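## Task

Move every one of the four cartons into the blue container so each rests flat on the container floor with the face that was up at the start still facing up; a carton only stays there if it is not being held by the robot when the scene ends.

## Robot and tools

Robot: two arms, left_arm and right_arm, each ending in a vacuum suction cup instead of fingers. The tracked point on each arm is the cup point, the middle of the cup rim when nothing touches it. The cup opens along that point's own +z axis. About 4 cm behind the rim the tool widens, with its body and a camera sticking out up to about 9 cm sideways, so leave room around it.

Frame: every reported pose uses one shared scene frame. Origin sits on the tabletop midway between the arms, +z up, +x out across the table, and left_arm is toward +y. The arm names do not tell you which side of a camera picture they appear on. Reported cup positions can be somewhat off, more so at long reach.

Row layout (used by both motion tools): one flat list of 14 numbers covering both arms, each in [-1, 1]. Order: left_arm dx, dy, dz, rx, ry, rz, left suction, then right_arm dx, dy, dz, rx, ry, rz, right suction. dx..rz are an offset, not a pose: the target is the cup point's measured pose at the start of the action shifted by these amounts, expressed in the cup point's own axes (so +z pushes along the cup's facing direction). Scale: 1.0 equals 0.6 m for dx, dy, dz and 180 degrees for rotation; rx, ry, rz form a single rotation vector. Suction: any value over 0.01 switches vacuum on, 0.01 or less switches it off, and it keeps its last value. A 0 is a real command to release, so to leave a cup unchanged repeat its current suction value.

execute_actions(actions): a list of actions run one after another. Each action is a table of up to 15 rows; each row lasts one control step (1/30 s), and if fewer than 15 rows are given the last one repeats to fill the 15 steps. All rows of an action are offsets from the pose at that action's start, not from the row before. For the first action of a call the start is the last pose a result showed. An empty list just returns state and images. Per step, the commanded pose is clipped to at most 70 mm and 16 degrees away from the measured pose, so large jumps need several actions; after an action the arm goes no further than its last clipped pose.

move(target, speed, blocking): target is one 14-number row as above, an offset from the pose in the latest result that reported one. Each cup point travels in a straight line; both arms finish together, in 0.5 to 10 s, and stop short if more is needed. Rotation takes the shorter way. speed is m/s, 0.002 to 0.5 (default 0.25); turning is capped at twice that in rad/s. Paths do not avoid obstacles or the other arm, and the real hand can lag, drift, or overshoot the speed, particularly with an almost straight arm. Suction values are applied at the start. blocking=false returns after 0.5 s while motion continues; then only wait or stop are accepted until a result shows the move ended. The result adds a move: line with the ending (done, off_target, moving, held, fault) and any limits (paced = pose clipped; held = a check blocked some steps, after which the arm may speed up sharply), plus each cup point's remaining distance.

wait(seconds): 0 to 10; lets time pass with each arm keeping its last command, returning early if a running move ends. stop(): brakes a running move; fast arms need more room. zoom_image(camera, region): camera is cam_head_left or cam_head_right (each 504x504); region [x0, y0, x1, y1] in pixels from the top-left, at most 504 by 504. finished_scene(scene): ends the scene with the given number (1 or 2) after holding the last command; irreversible, and it reports success.

Reading results: the state line gives each arm's end_effector_position (metres) and end_effector_quat_wxyz. Hand target lines show where the controller is now steering. Action calls also list positions at some steps; HELD next to an arm means part of its row was held back. A pose unreachable line means the clearance check altered or blocked that arm's command. suction_measured shows vacuum: near 0 means no seal, 0.83 or more means airtight, in between means leakage. part_present turns 1 at 0.50 and back to 0 below 0.45.

Picking: turn suction on and press the 36 mm rim fully against a flat, smooth carton face, away from edges, seams or holes. Under vacuum the cup shortens, so the carton sits up to about 12 mm nearer the tool; vacuum may even lift a resting carton. To release, set the carton down on its support, then switch suction off, and move at least 15 mm away before it is truly free. If the cup seals onto the table it pins the tool; switch suction off.

Hazards: arms are stiff, so aiming even slightly past a firm contact can trigger a stop; faster moves hit harder. A joint torque at its limit (144 N m for waist, shoulder, elbow; 36 N m for forearm roll, wrist pitch, wrist roll) or an outside force of 150 N halts that arm for 10 seconds and drops the rest of the call. Long holding heats motors; a MOTOR HOT warning precedes an OVER-TEMPERATURE FAULT that brakes the arm. Avoid arm-to-arm collisions, dropping or slamming cartons, and knocking anything off the table, which ends the scene. Loose objects may occasionally get nudged. An arm that should stay put gets the offset back to its wanted pose in the first call, then zeros. Work quickly and smoothly; the robot keeps holding its last command while you compose replies.

Each tool is called as a command line: name --argument value for each argument, lists and objects as JSON in quotes; but a table of rows of numbers goes row by row, as --pt "numbers of a row", without its own name.

## Session

execute_actions --actions '[]'

Scene clock: 0.00 s.
left_arm: end_effector_position=(+0.5205, +0.4372, +0.3111) suction_measured=0.00 part_present=0 end_effector_quat_wxyz=(-0.001, -0.332, +0.943, +0.000) | right_arm: end_effector_position=(+0.4932, -0.3904, +0.3142) suction_measured=0.00 part_present=0 end_effector_quat_wxyz=(+0.001, +0.240, +0.971, +0.000)
Joint positions: left_arm=[ 0.265  0.133  0.193 -0.001 -1.633  0.258] | right_arm=[ 0.265  0.129  0.195  0.001 -1.635 -0.787]
Joint velocities: left_arm=[-0.    -0.002  0.    -0.     0.    -0.001] | right_arm=[ 0.     0.    -0.     0.    -0.    -0.001]
Hand target (left_arm): +0.521, +0.437, +0.311; -0.001, -0.332, +0.943, +0.000
Hand target (right_arm): +0.493, -0.390, +0.314; +0.001, +0.240, +0.971, +0.000

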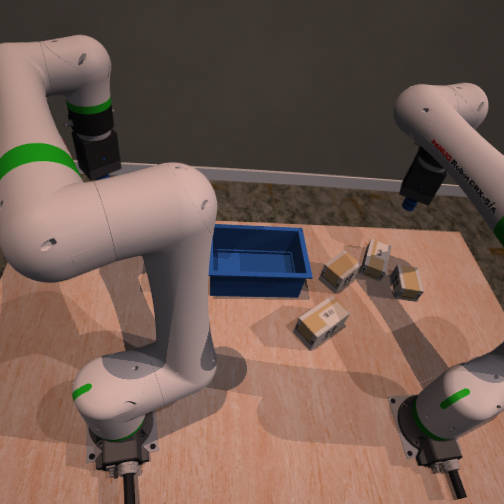

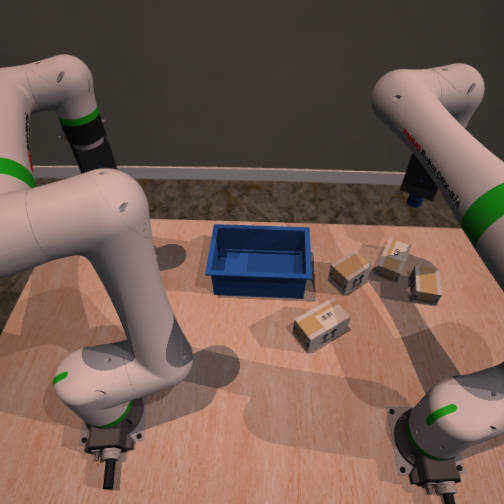

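zoom_image --camera "cam_head_right" --region '[190, 200, 460, 370]'

move --target '[0,0,0,0,0,0,0, 0.3,0.1,0.3,0,0,-0.154,0]'

Region (190, 200, 460, 370) of cam_head_right's 504x504 image, scaled by 1.867, with more detail than that image has; it fills the top 317 rows of this view, and the rest is white.

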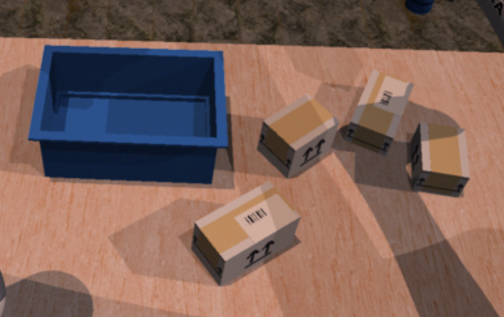

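Scene clock: 1.80 s.
left_arm: end_effector_position=(+0.5205, +0.4372, +0.3111) suction_measured=0.00 part_present=0 end_effector_quat_wxyz=(-0.001, -0.332, +0.943, +0.000) | right_arm: end_effector_position=(+0.3627, -0.2529, +0.1339) suction_measured=0.00 part_present=0 end_effector_quat_wxyz=(+0.001, +0.000, +1.000, +0.001)
Joint positions: left_arm=[ 0.265  0.133  0.193 -0.001 -1.633  0.258] | right_arm=[ 0.696 -0.056 -0.423  0.001 -1.201 -0.734]
Joint velocities: left_arm=[-0.    -0.     0.    -0.    -0.    -0.001] | right_arm=[ 0.001  0.001 -0.001  0.     0.001  0.001]
Hand target (left_arm): +0.521, +0.437, +0.311; -0.001, -0.332, +0.943, +0.000
Hand target (right_arm): +0.363, -0.253, +0.134; +0.001, +0.000, +1.000, +0.001
Off the commanded pose (left_arm): 0.000 m, 0 deg.
Off the commanded pose (right_arm): 0.001 m, 0 deg.
move: done

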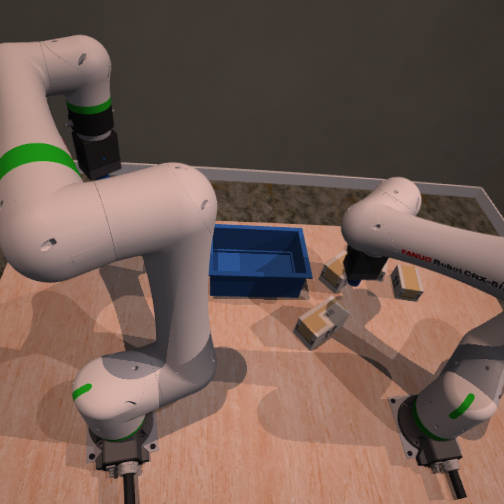

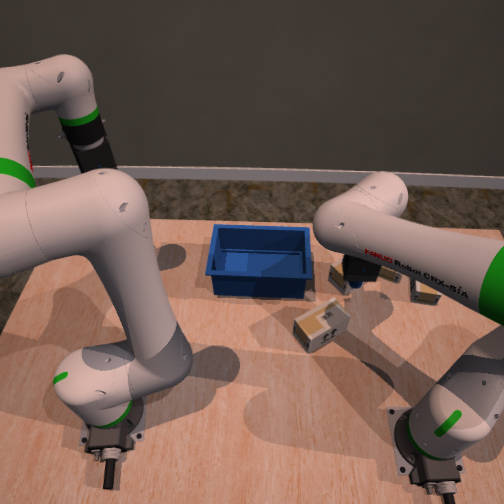

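move --target '[0,0,0,0,0,0,0, 0.188,0.42,0,0,0,0,0]'

move --target '[0,0,0,0,0,0,0, 0,0,0.14,0,0,0,0]'

Scene clock: 3.63 s.
left_arm: end_effector_position=(+0.5205, +0.4372, +0.3111) suction_measured=0.00 part_present=0 end_effector_quat_wxyz=(-0.001, -0.332, +0.943, +0.000) | right_arm: end_effector_position=(+0.2497, -0.0006, +0.1341) suction_measured=0.00 part_present=0 end_effector_quat_wxyz=(+0.001, +0.000, +1.000, +0.001)
Joint positions: left_arm=[ 0.265  0.133  0.193 -0.001 -1.633  0.258] | right_arm=[ 1.248  0.15  -0.208  0.001 -1.211 -1.286]
Joint velocities: left_arm=[ 0.001  0.002 -0.    -0.    -0.    -0.   ] | right_arm=[ 0.001  0.001 -0.     0.    -0.    -0.   ]
Hand target (left_arm): +0.521, +0.437, +0.311; -0.001, -0.332, +0.943, +0.000
Hand target (right_arm): +0.250, -0.001, +0.134; +0.001, +0.000, +1.000, +0.001
Off the commanded pose (left_arm): 0.000 m, 0 deg.
Off the commanded pose (right_arm): 0.001 m, 0 deg.
move: done

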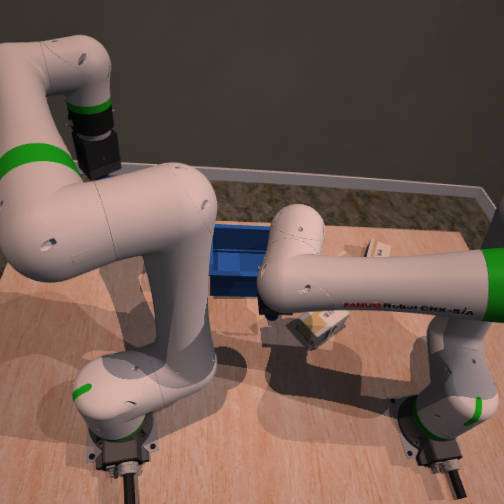

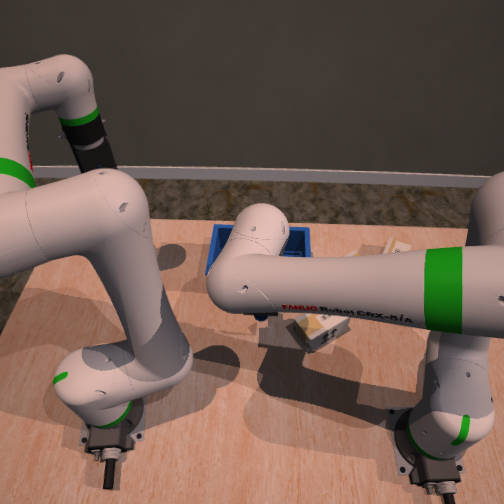

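Scene clock: 4.43 s.
left_arm: end_effector_position=(+0.5205, +0.4372, +0.3111) suction_measured=0.00 part_present=0 end_effector_quat_wxyz=(-0.001, -0.332, +0.943, +0.000) | right_arm: end_effector_position=(+0.2496, -0.0001, +0.0500) suction_measured=0.00 part_present=0 end_effector_quat_wxyz=(+0.000, +0.000, +1.000, +0.001)
Joint positions: left_arm=[ 0.265  0.133  0.193 -0.001 -1.633  0.258] | right_arm=[ 1.248  0.244 -0.312  0.    -1.012 -1.286]
Joint velocities: left_arm=[ 0.    -0.002 -0.    -0.     0.     0.   ] | right_arm=[-0.     0.001 -0.001  0.003  0.002  0.   ]
Hand target (left_arm): +0.521, +0.437, +0.311; -0.001, -0.332, +0.943, +0.000
Hand target (right_arm): +0.250, -0.000, +0.050; +0.001, +0.000, +1.000, +0.001
Off the commanded pose (left_arm): 0.000 m, 0 deg.
Off the commanded pose (right_arm): 0.000 m, 0 deg.
move: done

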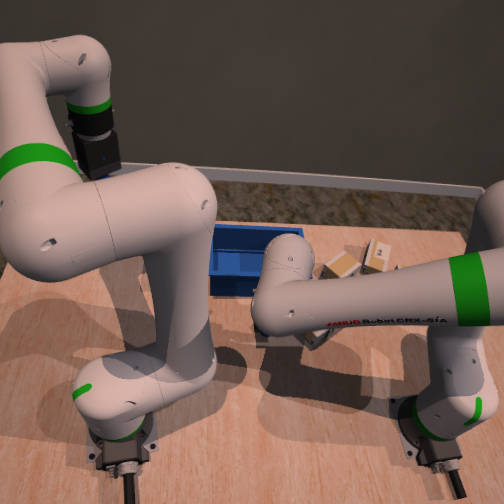

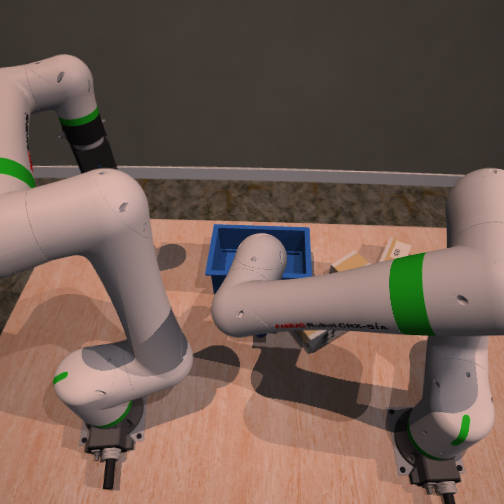

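move --target '[0,0,0,0,0,0,0, 0,0,-0.2,0,0,0,0]' --speed 0.4

move --target '[0.893,-0.58,0.318,0,0,0.2155,0, -0.1,-1,-0.2,0,0,0,0]' --speed 0.4

Scene clock: 6.00 s.
left_arm: end_effector_position=(+0.5205, +0.4372, +0.3111) suction_measured=0.00 part_present=0 end_effector_quat_wxyz=(-0.001, -0.332, +0.943, +0.000) | right_arm: end_effector_position=(+0.2495, -0.0008, +0.1702) suction_measured=0.00 part_present=0 end_effector_quat_wxyz=(+0.001, +0.001, +1.000, +0.001)
Joint positions: left_arm=[ 0.265  0.133  0.193 -0.001 -1.633  0.258] | right_arm=[ 1.248  0.121 -0.151  0.    -1.295 -1.286]
Joint velocities: left_arm=[-0.001  0.003  0.    -0.    -0.     0.002] | right_arm=[ 0.     0.     0.001 -0.001 -0.002 -0.   ]
Hand target (left_arm): +0.521, +0.437, +0.311; -0.001, -0.332, +0.943, +0.000
Hand target (right_arm): +0.249, -0.001, +0.170; +0.001, +0.000, +1.000, +0.001
Off the commanded pose (left_arm): 0.000 m, 0 deg.
Off the commanded pose (right_arm): 0.000 m, 0 deg.
move: done

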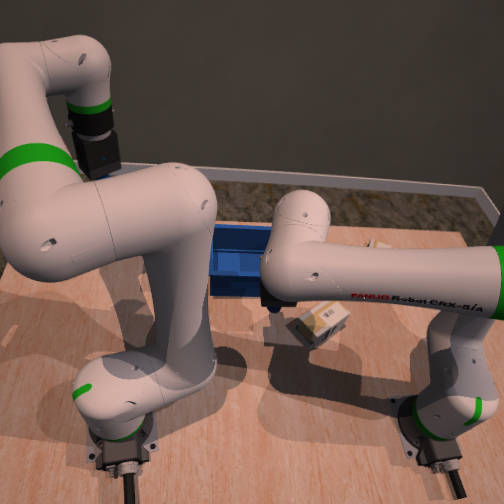

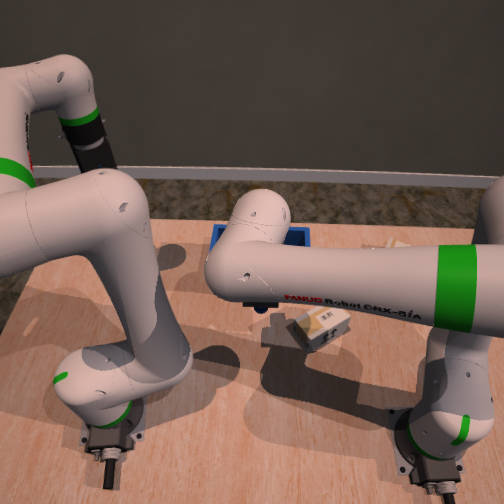

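Scene clock: 8.33 s.
left_arm: end_effector_position=(+0.3218, -0.1696, +0.1202) suction_measured=0.00 part_present=0 end_effector_quat_wxyz=(-0.001, +0.001, +1.000, +0.001) | right_arm: end_effector_position=(+0.3089, -0.6015, +0.2898) suction_measured=0.00 part_present=0 end_effector_quat_wxyz=(+0.001, +0.001, +1.000, -0.000)
Joint positions: left_arm=[-1.     0.46   0.162 -0.001 -1.276  0.846] | right_arm=[-0.223 -0.21  -0.187  0.    -1.591  0.185]
Joint velocities: left_arm=[-0.001  0.     0.    -0.001 -0.    -0.   ] | right_arm=[-0.001  0.001  0.    -0.001 -0.002  0.001]
Hand target (left_arm): +0.322, -0.170, +0.120; -0.001, +0.001, +1.000, +0.001
Hand target (right_arm): +0.309, -0.602, +0.290; +0.001, +0.001, +1.000, -0.000
Off the commanded pose (left_arm): 0.002 m, 0 deg.
Off the commanded pose (right_arm): 0.001 m, 0 deg.
move: done; limits=paced

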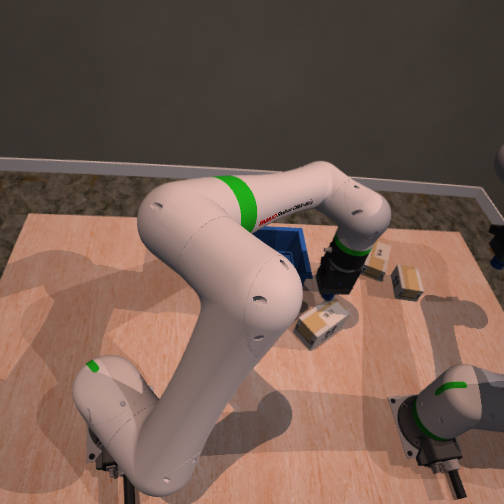

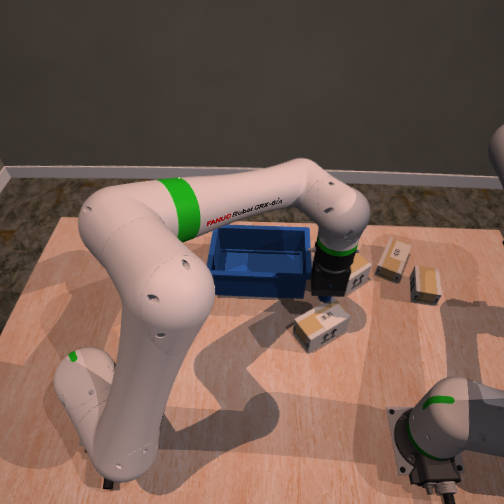

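Good view. Lower a bit.

move --target '[0.02,0.01,0.06,0,0,0,0, 0,0,0,0,0,0,0]' --speed 0.1

zoom_image --camera "cam_head_right" --region '[270, 270, 390, 360]'

zoom_image --camera "cam_head_left" --region '[270, 270, 390, 360]'

Scene clock: 9.30 s.
left_arm: end_effector_position=(+0.3098, -0.1635, +0.0842) suction_measured=0.00 part_present=0 end_effector_quat_wxyz=(-0.000, +0.001, +1.000, +0.001) | right_arm: end_effector_position=(+0.3089, -0.6016, +0.2898) suction_measured=0.00 part_present=0 end_effector_quat_wxyz=(+0.001, +0.001, +1.000, -0.000)
Joint positions: left_arm=[-1.009  0.463  0.078 -0.001 -1.188  0.855] | right_arm=[-0.223 -0.21  -0.187  0.    -1.591  0.185]
Joint velocities: left_arm=[ 0.    -0.    -0.001  0.001  0.    -0.001] | right_arm=[ 0.     0.     0.001 -0.    -0.    -0.001]
Hand target (left_arm): +0.310, -0.164, +0.084; -0.001, +0.001, +1.000, +0.001
Hand target (right_arm): +0.309, -0.602, +0.290; +0.001, +0.001, +1.000, -0.000
Off the commanded pose (left_arm): 0.000 m, 0 deg.
Off the commanded pose (right_arm): 0.000 m, 0 deg.
move: done

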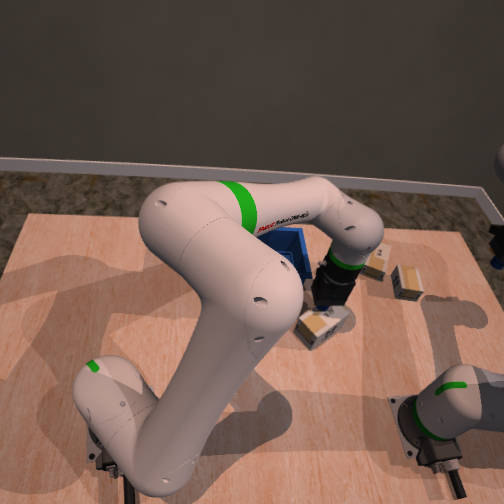

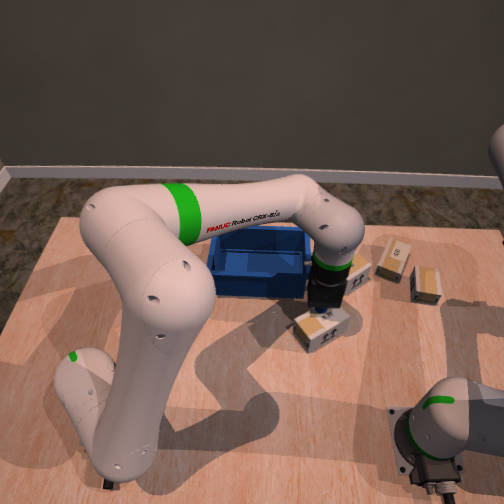

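Region (270, 270, 390, 360) of cam_head_right's 504x504 image, scaled by 4.200, with more detail than that image has; it fills the top 378 rows of this view, and the rest is white.

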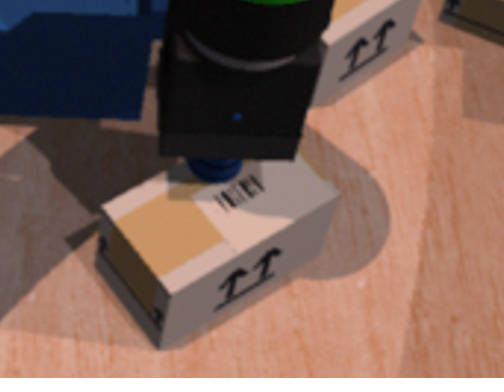

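Region (270, 270, 390, 360) of cam_head_left's 504x504 image, scaled by 4.200, with more detail than that image has; it fills the top 378 rows of this view, and the rest is white.

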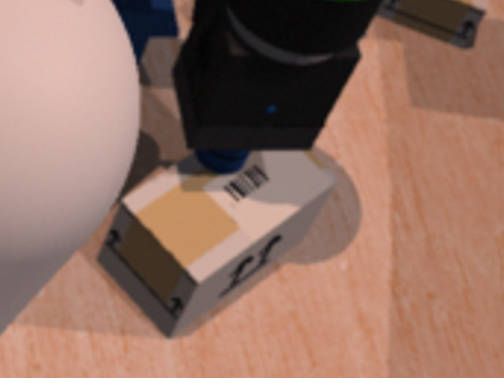

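move --target '[0.008,0,0.045,0,0,0,1, 0,0,0,0,0,0,0]' --speed 0.04

Scene clock: 20.27 s.
left_arm: end_effector_position=(+0.3068, -0.1642, +0.0671) suction_measured=0.00 part_present=0 end_effector_quat_wxyz=(+0.001, +0.000, +1.000, -0.000) | right_arm: end_effector_position=(+0.3089, -0.6016, +0.2898) suction_measured=0.00 part_present=0 end_effector_quat_wxyz=(+0.001, +0.001, +1.000, -0.000)
Joint positions: left_arm=[-1.013  0.475  0.052 -0.001 -1.147  0.859] | right_arm=[-0.223 -0.21  -0.187  0.    -1.591  0.185]
Joint velocities: left_arm=[ 0.     0.001  0.    -0.    -0.     0.002] | right_arm=[-0.    -0.    -0.001  0.    -0.     0.001]
Hand target (left_arm): +0.307, -0.164, +0.067; +0.001, +0.000, +1.000, -0.000
Hand target (right_arm): +0.309, -0.602, +0.290; +0.001, +0.001, +1.000, -0.000
Off the commanded pose (left_arm): 0.010 m, 0 deg.
Off the commanded pose (right_arm): 0.000 m, 0 deg.
FORCE FAULT: contact force on the left arm reached its limit, and that arm stopped for 10 seconds. The contact can be on any part of that arm, not only on its tool. That time counts as 19 of the actions that you can send in this scene. That arm's remaining commands of this call were not run. That arm holds still and accepts commands again. Move the arm away from the contact; if what it grips holds it there, let go first. Pushing or pulling that hard again can fault the arm again.
move: fault (left_arm)

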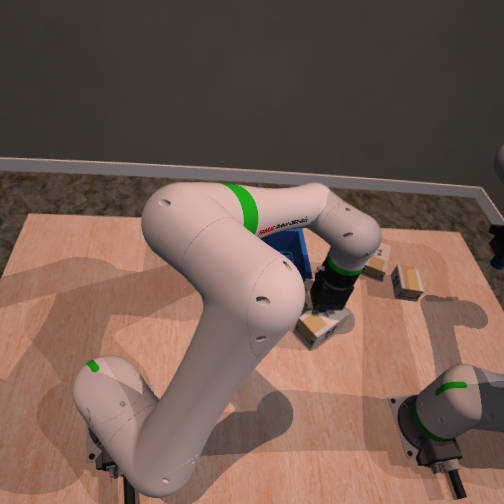

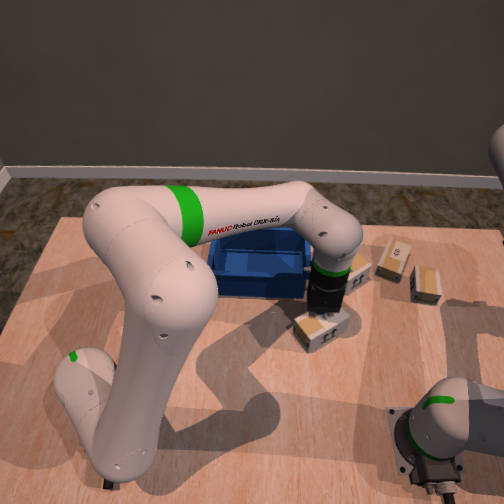

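move --target '[0,0,-0.04,0,0,0,0, 0,0,0,0,0,0,0]' --speed 0.1

move --target '[0.034,0,0.006,0,0,0,0, 0,0,0,0,0,0,0]' --speed 0.1

move --target '[0,0,0.016,0,0,0,1, 0,0,0,0,0,0,0]' --speed 0.03

zoom_image --camera "cam_head_right" --region '[270, 270, 390, 360]'

Scene clock: 21.33 s.
left_arm: end_effector_position=(+0.3067, -0.1641, +0.0911) suction_measured=0.00 part_present=0 end_effector_quat_wxyz=(+0.001, +0.000, +1.000, -0.000) | right_arm: end_effector_position=(+0.3089, -0.6016, +0.2898) suction_measured=0.00 part_present=0 end_effector_quat_wxyz=(+0.001, +0.001, +1.000, -0.000)
Joint positions: left_arm=[-1.013  0.452  0.079 -0.001 -1.196  0.859] | right_arm=[-0.223 -0.21  -0.187  0.    -1.591  0.185]
Joint velocities: left_arm=[ 0.001 -0.001  0.    -0.    -0.    -0.   ] | right_arm=[-0.     0.    -0.001  0.     0.     0.   ]
Hand target (left_arm): +0.307, -0.164, +0.091; +0.001, +0.000, +1.000, -0.000
Hand target (right_arm): +0.309, -0.602, +0.290; +0.001, +0.001, +1.000, -0.000
Off the commanded pose (left_arm): 0.000 m, 0 deg.
Off the commanded pose (right_arm): 0.000 m, 0 deg.
move: done

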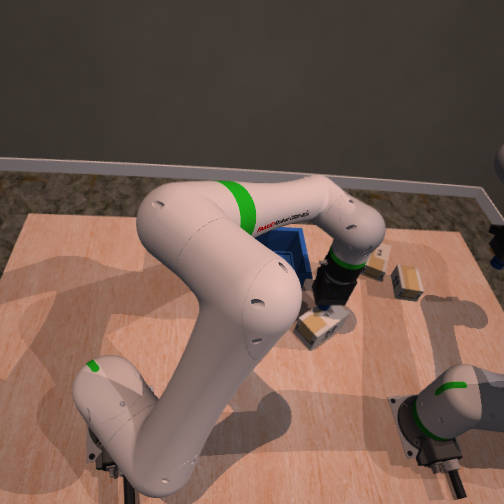

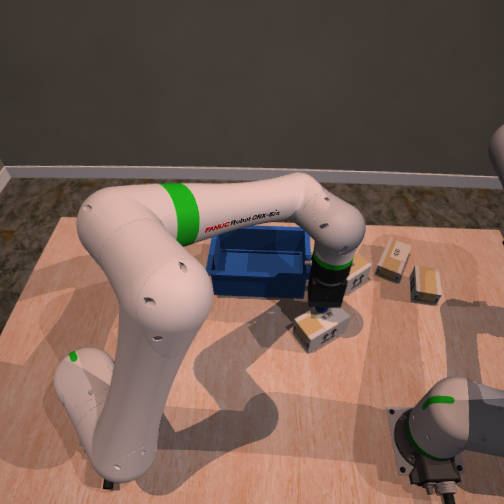

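Scene clock: 22.03 s.
left_arm: end_effector_position=(+0.2864, -0.1642, +0.0875) suction_measured=0.00 part_present=0 end_effector_quat_wxyz=(+0.001, +0.000, +1.000, -0.000) | right_arm: end_effector_position=(+0.3089, -0.6016, +0.2898) suction_measured=0.00 part_present=0 end_effector_quat_wxyz=(+0.001, +0.001, +1.000, -0.000)
Joint positions: left_arm=[-1.04   0.434  0.044 -0.001 -1.179  0.887] | right_arm=[-0.223 -0.21  -0.187  0.    -1.591  0.185]
Joint velocities: left_arm=[-0.001  0.     0.    -0.002  0.     0.001] | right_arm=[-0. -0.  0. -0. -0.  0.]
Hand target (left_arm): +0.286, -0.164, +0.087; +0.001, +0.000, +1.000, -0.000
Hand target (right_arm): +0.309, -0.602, +0.290; +0.001, +0.001, +1.000, -0.000
Off the commanded pose (left_arm): 0.000 m, 0 deg.
Off the commanded pose (right_arm): 0.000 m, 0 deg.
move: done

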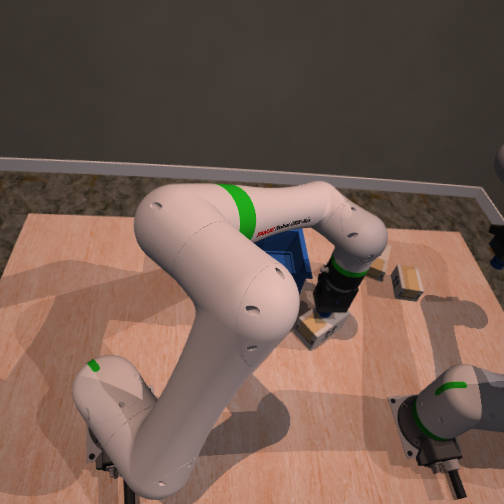

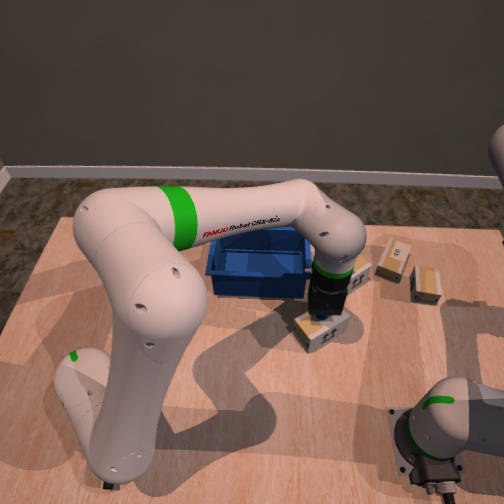

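Scene clock: 22.73 s.
left_arm: end_effector_position=(+0.2864, -0.1642, +0.0779) suction_measured=0.79 part_present=1 end_effector_quat_wxyz=(+0.001, +0.000, +1.000, -0.000) | right_arm: end_effector_position=(+0.3089, -0.6016, +0.2898) suction_measured=0.00 part_present=0 end_effector_quat_wxyz=(+0.001, +0.001, +1.000, -0.000)
Joint positions: left_arm=[-1.04   0.443  0.033 -0.001 -1.159  0.887] | right_arm=[-0.223 -0.21  -0.187  0.    -1.591  0.185]
Joint velocities: left_arm=[-0.001  0.002 -0.     0.    -0.     0.003] | right_arm=[ 0.     0.     0.001  0.    -0.002  0.   ]
Hand target (left_arm): +0.286, -0.164, +0.078; +0.001, +0.000, +1.000, -0.000
Hand target (right_arm): +0.309, -0.602, +0.290; +0.001, +0.001, +1.000, -0.000
Off the commanded pose (left_arm): 0.000 m, 0 deg.
Off the commanded pose (right_arm): 0.000 m, 0 deg.
move: done

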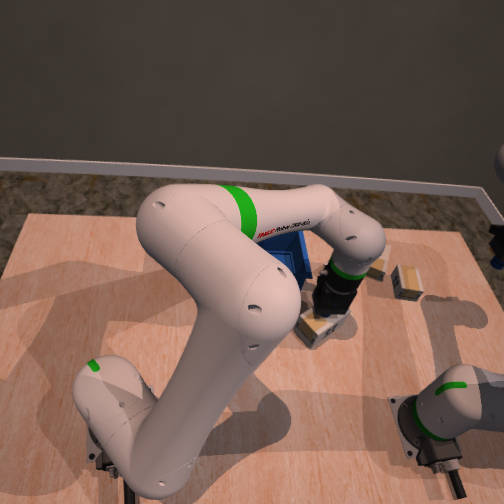

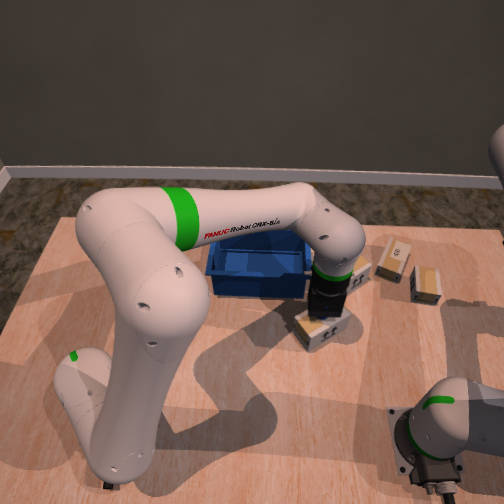

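Region (270, 270, 390, 360) of cam_head_right's 504x504 image, scaled by 4.200, with more detail than that image has; it fills the top 378 rows of this view, and the rest is white.

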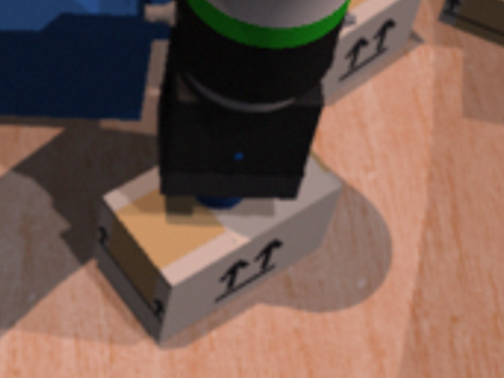

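move --target '[0,0,-0.25,0,0,0,1, 0,0,0,0,0,0,0]' --speed 0.2

move --target '[-0.4,0.35,0,0,0,0.205,1, 0,0,0,0,0,0,0]'

zoom_image --camera "cam_head_right" --region '[170, 170, 350, 310]'

Scene clock: 24.43 s.
left_arm: end_effector_position=(+0.2862, -0.1638, +0.2279) suction_measured=0.88 part_present=1 end_effector_quat_wxyz=(+0.001, +0.000, +1.000, -0.000) | right_arm: end_effector_position=(+0.3089, -0.6016, +0.2898) suction_measured=0.00 part_present=0 end_effector_quat_wxyz=(+0.001, +0.001, +1.000, -0.000)
Joint positions: left_arm=[-1.04   0.351  0.268 -0.001 -1.486  0.887] | right_arm=[-0.223 -0.21  -0.187  0.    -1.591  0.185]
Joint velocities: left_arm=[ 0.     0.     0.001 -0.    -0.     0.001] | right_arm=[ 0.    -0.     0.001  0.    -0.     0.   ]
Hand target (left_arm): +0.286, -0.164, +0.228; +0.001, +0.000, +1.000, -0.000
Hand target (right_arm): +0.309, -0.602, +0.290; +0.001, +0.001, +1.000, -0.000
Off the commanded pose (left_arm): 0.000 m, 0 deg.
Off the commanded pose (right_arm): 0.000 m, 0 deg.
move: done

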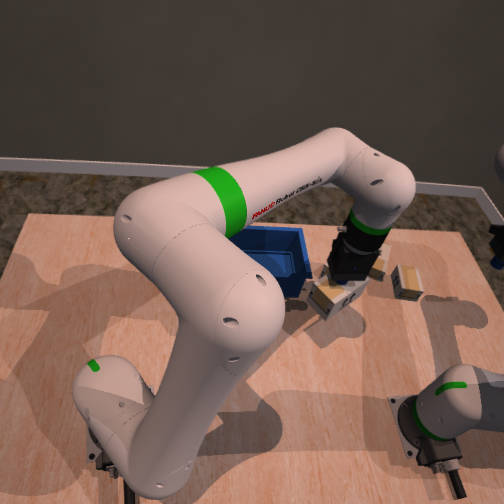

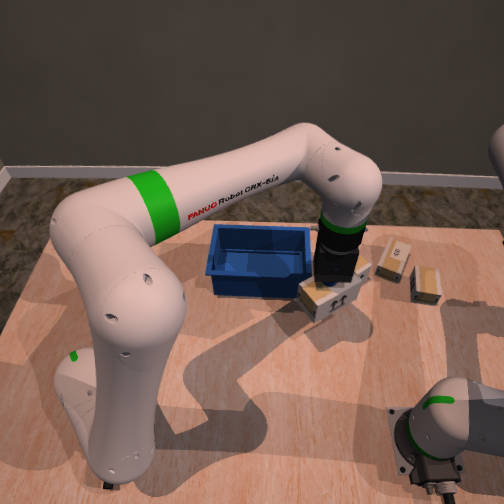

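Scene clock: 26.17 s.
left_arm: end_effector_position=(+0.5256, +0.0465, +0.2278) suction_measured=0.88 part_present=1 end_effector_quat_wxyz=(+0.000, +0.317, +0.949, -0.001) | right_arm: end_effector_position=(+0.3089, -0.6016, +0.2898) suction_measured=0.00 part_present=0 end_effector_quat_wxyz=(+0.001, +0.001, +1.000, -0.000)
Joint positions: left_arm=[-0.491  0.363  0.283  0.001 -1.489 -0.307] | right_arm=[-0.223 -0.21  -0.187  0.    -1.591  0.185]
Joint velocities: left_arm=[ 0.     0.002  0.001 -0.    -0.     0.   ] | right_arm=[-0.     0.    -0.002 -0.     0.002 -0.001]
Hand target (left_arm): +0.526, +0.047, +0.228; +0.000, +0.317, +0.949, -0.001
Hand target (right_arm): +0.309, -0.602, +0.290; +0.001, +0.001, +1.000, -0.000
Off the commanded pose (left_arm): 0.001 m, 0 deg.
Off the commanded pose (right_arm): 0.000 m, 0 deg.
move: done

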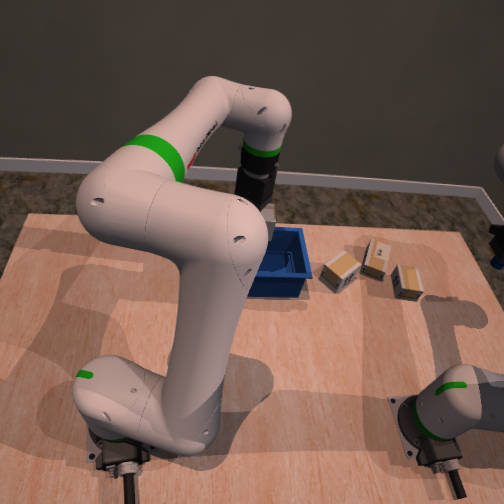

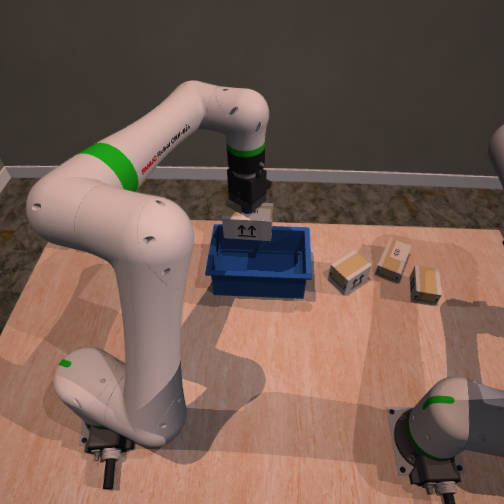

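Region (170, 170, 350, 310) of cam_head_right's 504x504 image, scaled by 2.800, with more detail than that image has.

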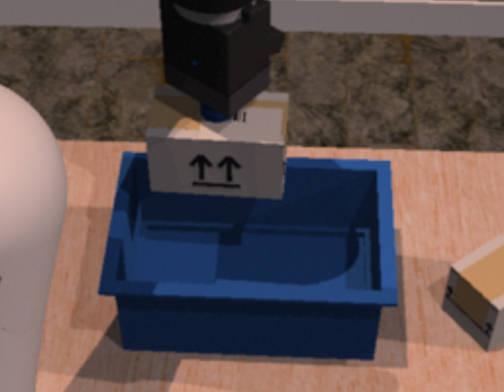

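move --target '[0.002,0.03,0.17,0,0,0,1, 0,0,0,0,0,0,0]' --speed 0.12

zoom_image --camera "cam_head_right" --region '[170, 170, 350, 310]'

Scene clock: 27.67 s.
left_arm: end_effector_position=(+0.5355, +0.0613, +0.1258) suction_measured=0.88 part_present=1 end_effector_quat_wxyz=(+0.000, +0.317, +0.948, -0.001) | right_arm: end_effector_position=(+0.3089, -0.6016, +0.2898) suction_measured=0.00 part_present=0 end_effector_quat_wxyz=(+0.001, +0.001, +1.000, -0.000)
Joint positions: left_arm=[-0.461  0.414  0.11   0.002 -1.266 -0.337] | right_arm=[-0.223 -0.21  -0.187  0.    -1.591  0.185]
Joint velocities: left_arm=[-0.     0.003 -0.     0.     0.     0.001] | right_arm=[ 0.    -0.    -0.     0.    -0.001  0.   ]
Hand target (left_arm): +0.536, +0.061, +0.126; +0.000, +0.317, +0.948, -0.001
Hand target (right_arm): +0.309, -0.602, +0.290; +0.001, +0.001, +1.000, -0.000
Off the commanded pose (left_arm): 0.000 m, 0 deg.
Off the commanded pose (right_arm): 0.000 m, 0 deg.
move: done

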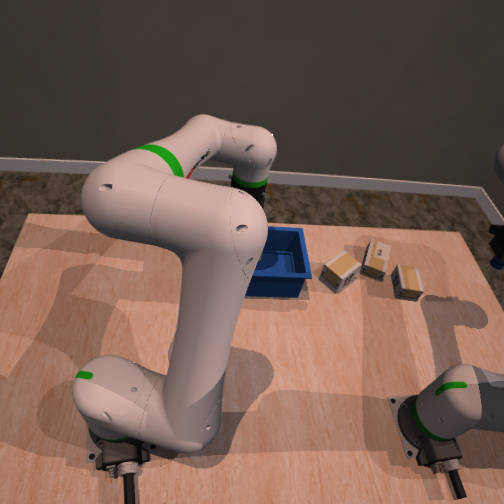

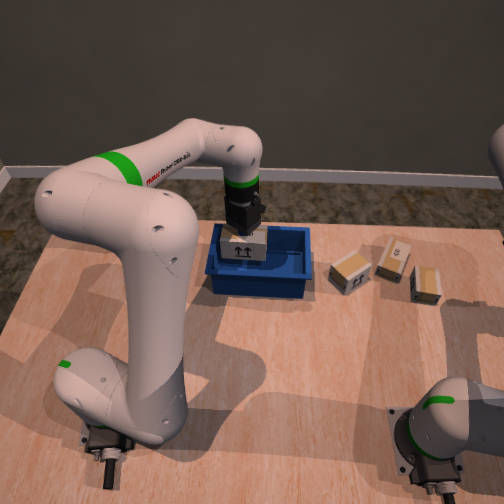

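Region (170, 170, 350, 310) of cam_head_right's 504x504 image, scaled by 2.800, with more detail than that image has.

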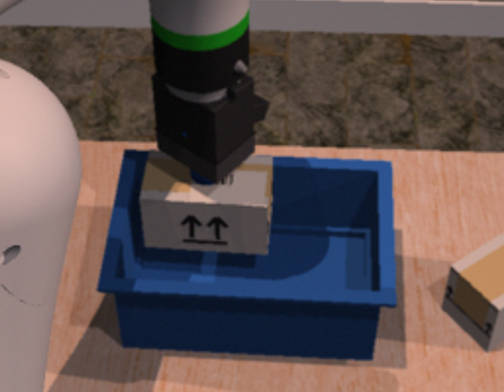

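move --target '[0,0,0.077,0,0,0,1, 0,0,0,0,0,0,0]' --speed 0.05

execute_actions --actions '[[[0,0,0,0,0,0,0,0,0,0,0,0,0,0]]]'

move --target '[0,0,-0.13,0,0,-0.205,0, 0,0,0,0,0,0,0]'

zoom_image --camera "cam_head_right" --region '[190, 200, 460, 320]'

Scene clock: 39.47 s.
left_arm: end_effector_position=(+0.5357, +0.0603, +0.0878) suction_measured=0.88 part_present=1 end_effector_quat_wxyz=(+0.002, +0.316, +0.949, -0.002) | right_arm: end_effector_position=(+0.3089, -0.6016, +0.2898) suction_measured=0.00 part_present=0 end_effector_quat_wxyz=(+0.001, +0.001, +1.000, -0.000)
Joint positions: left_arm=[-0.461  0.444  0.058  0.005 -1.181 -0.337] | right_arm=[-0.223 -0.21  -0.187  0.    -1.591  0.185]
Joint velocities: left_arm=[ 0.    -0.001  0.    -0.    -0.    -0.001] | right_arm=[ 0.     0.    -0.001  0.    -0.001 -0.   ]
Hand target (left_arm): +0.536, +0.060, +0.088; +0.002, +0.316, +0.949, -0.002
Hand target (right_arm): +0.309, -0.602, +0.290; +0.001, +0.001, +1.000, -0.000
Off the commanded pose (left_arm): 0.008 m, 0 deg.
Off the commanded pose (right_arm): 0.000 m, 0 deg.
FORCE FAULT: contact force on the left arm reached its limit, and that arm stopped for 10 seconds. The contact can be on any part of that arm, not only on its tool. That time counts as 19 of the actions that you can send in this scene. That arm's remaining commands of this call were not run. That arm holds still and accepts commands again. Move the arm away from the contact; if what it grips holds it there, let go first. Pushing or pulling that hard again can fault the arm again.
move: fault (left_arm)

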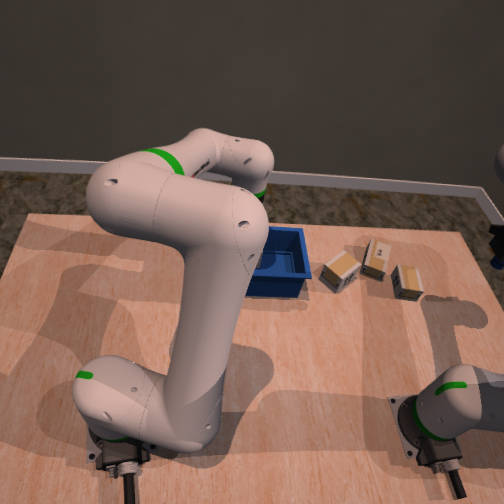

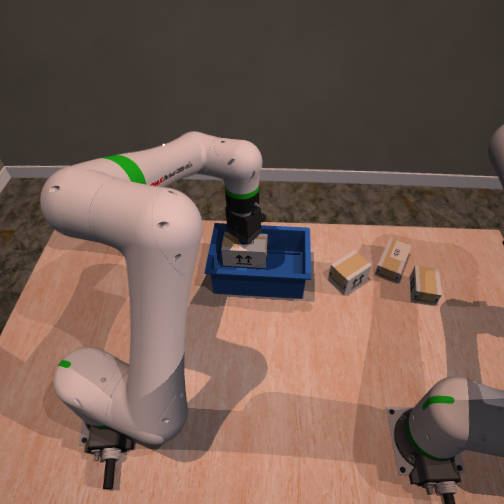

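not run: a fault stop came before this call.

not run: a fault stop came before this call.

Region (190, 200, 460, 320) of cam_head_right's 504x504 image, scaled by 1.867, with more detail than that image has.

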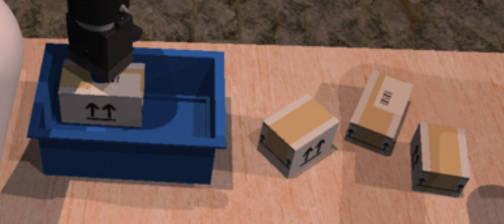

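move --target '[0.004,-0.028,-0.008,0,0,0,1, 0,0,0,0,0,0,0]' --speed 0.05

move --target '[0,0,0.01,0,0,0,1, 0,0,0,0,0,0,0]' --speed 0.01

zoom_image --camera "cam_head_right" --region '[200, 200, 320, 300]'

Scene clock: 40.47 s.
left_arm: end_effector_position=(+0.5237, +0.0483, +0.0927) suction_measured=0.88 part_present=1 end_effector_quat_wxyz=(+0.002, +0.316, +0.949, -0.002) | right_arm: end_effector_position=(+0.3089, -0.6016, +0.2898) suction_measured=0.00 part_present=0 end_effector_quat_wxyz=(+0.001, +0.001, +1.000, -0.000)
Joint positions: left_arm=[-0.488  0.43   0.05   0.004 -1.187 -0.311] | right_arm=[-0.223 -0.21  -0.187  0.    -1.591  0.185]
Joint velocities: left_arm=[-0.    -0.001  0.001  0.001 -0.     0.001] | right_arm=[-0.     0.    -0.001  0.    -0.001 -0.001]
Hand target (left_arm): +0.524, +0.048, +0.093; +0.002, +0.316, +0.949, -0.002
Hand target (right_arm): +0.309, -0.602, +0.290; +0.001, +0.001, +1.000, -0.000
Off the commanded pose (left_arm): 0.000 m, 0 deg.
Off the commanded pose (right_arm): 0.000 m, 0 deg.
move: done

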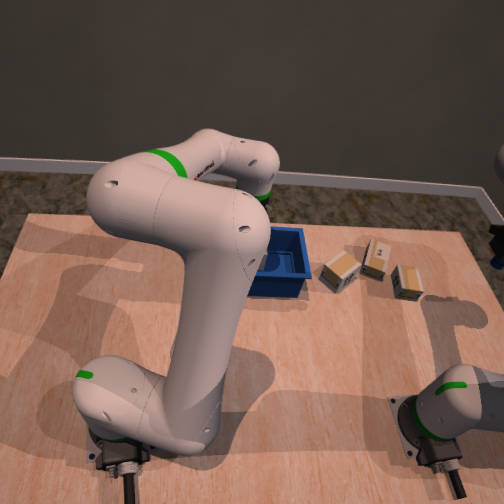

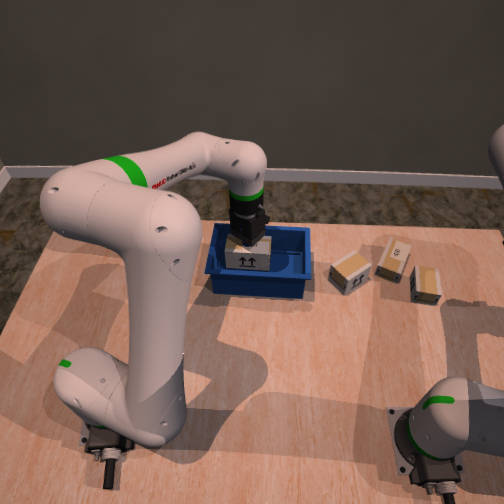

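Scene clock: 41.30 s.
left_arm: end_effector_position=(+0.5237, +0.0483, +0.0867) suction_measured=0.88 part_present=1 end_effector_quat_wxyz=(+0.002, +0.316, +0.949, -0.002) | right_arm: end_effector_position=(+0.3089, -0.6016, +0.2898) suction_measured=0.00 part_present=0 end_effector_quat_wxyz=(+0.001, +0.001, +1.000, -0.000)
Joint positions: left_arm=[-0.488  0.436  0.043  0.004 -1.174 -0.311] | right_arm=[-0.223 -0.21  -0.187  0.    -1.591  0.185]
Joint velocities: left_arm=[ 0.     0.002 -0.001 -0.001  0.    -0.001] | right_arm=[-0.    -0.    -0.001 -0.    -0.001 -0.001]
Hand target (left_arm): +0.524, +0.048, +0.087; +0.002, +0.316, +0.949, -0.002
Hand target (right_arm): +0.309, -0.602, +0.290; +0.001, +0.001, +1.000, -0.000
Off the commanded pose (left_arm): 0.000 m, 0 deg.
Off the commanded pose (right_arm): 0.000 m, 0 deg.
move: done

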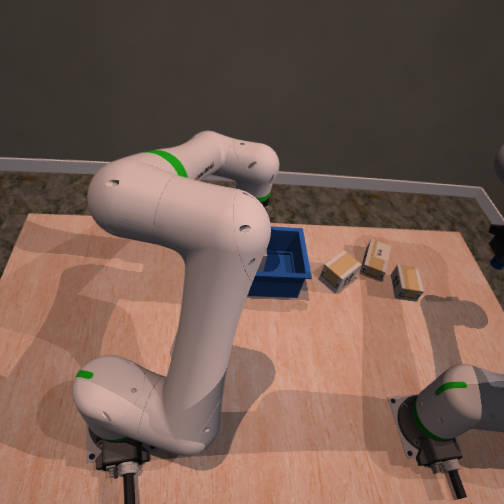

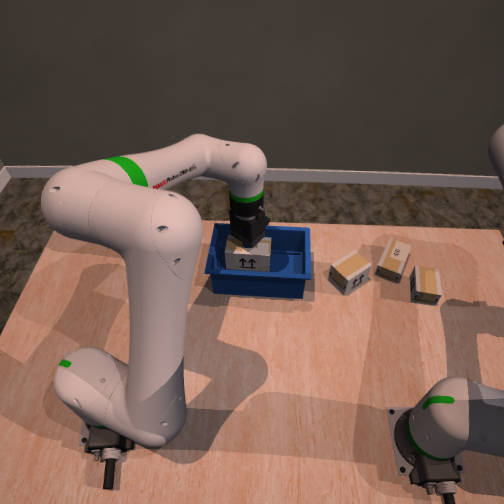

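Region (200, 200, 320, 300) of cam_head_right's 504x504 image, scaled by 4.200, with more detail than that image has.

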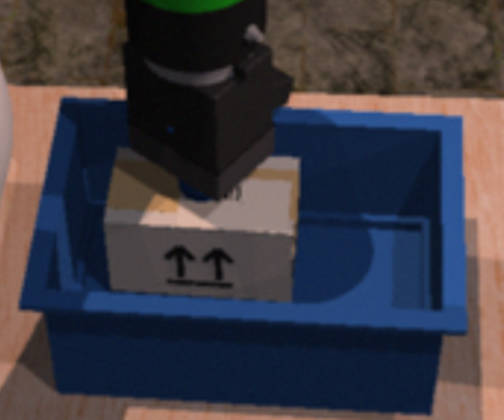

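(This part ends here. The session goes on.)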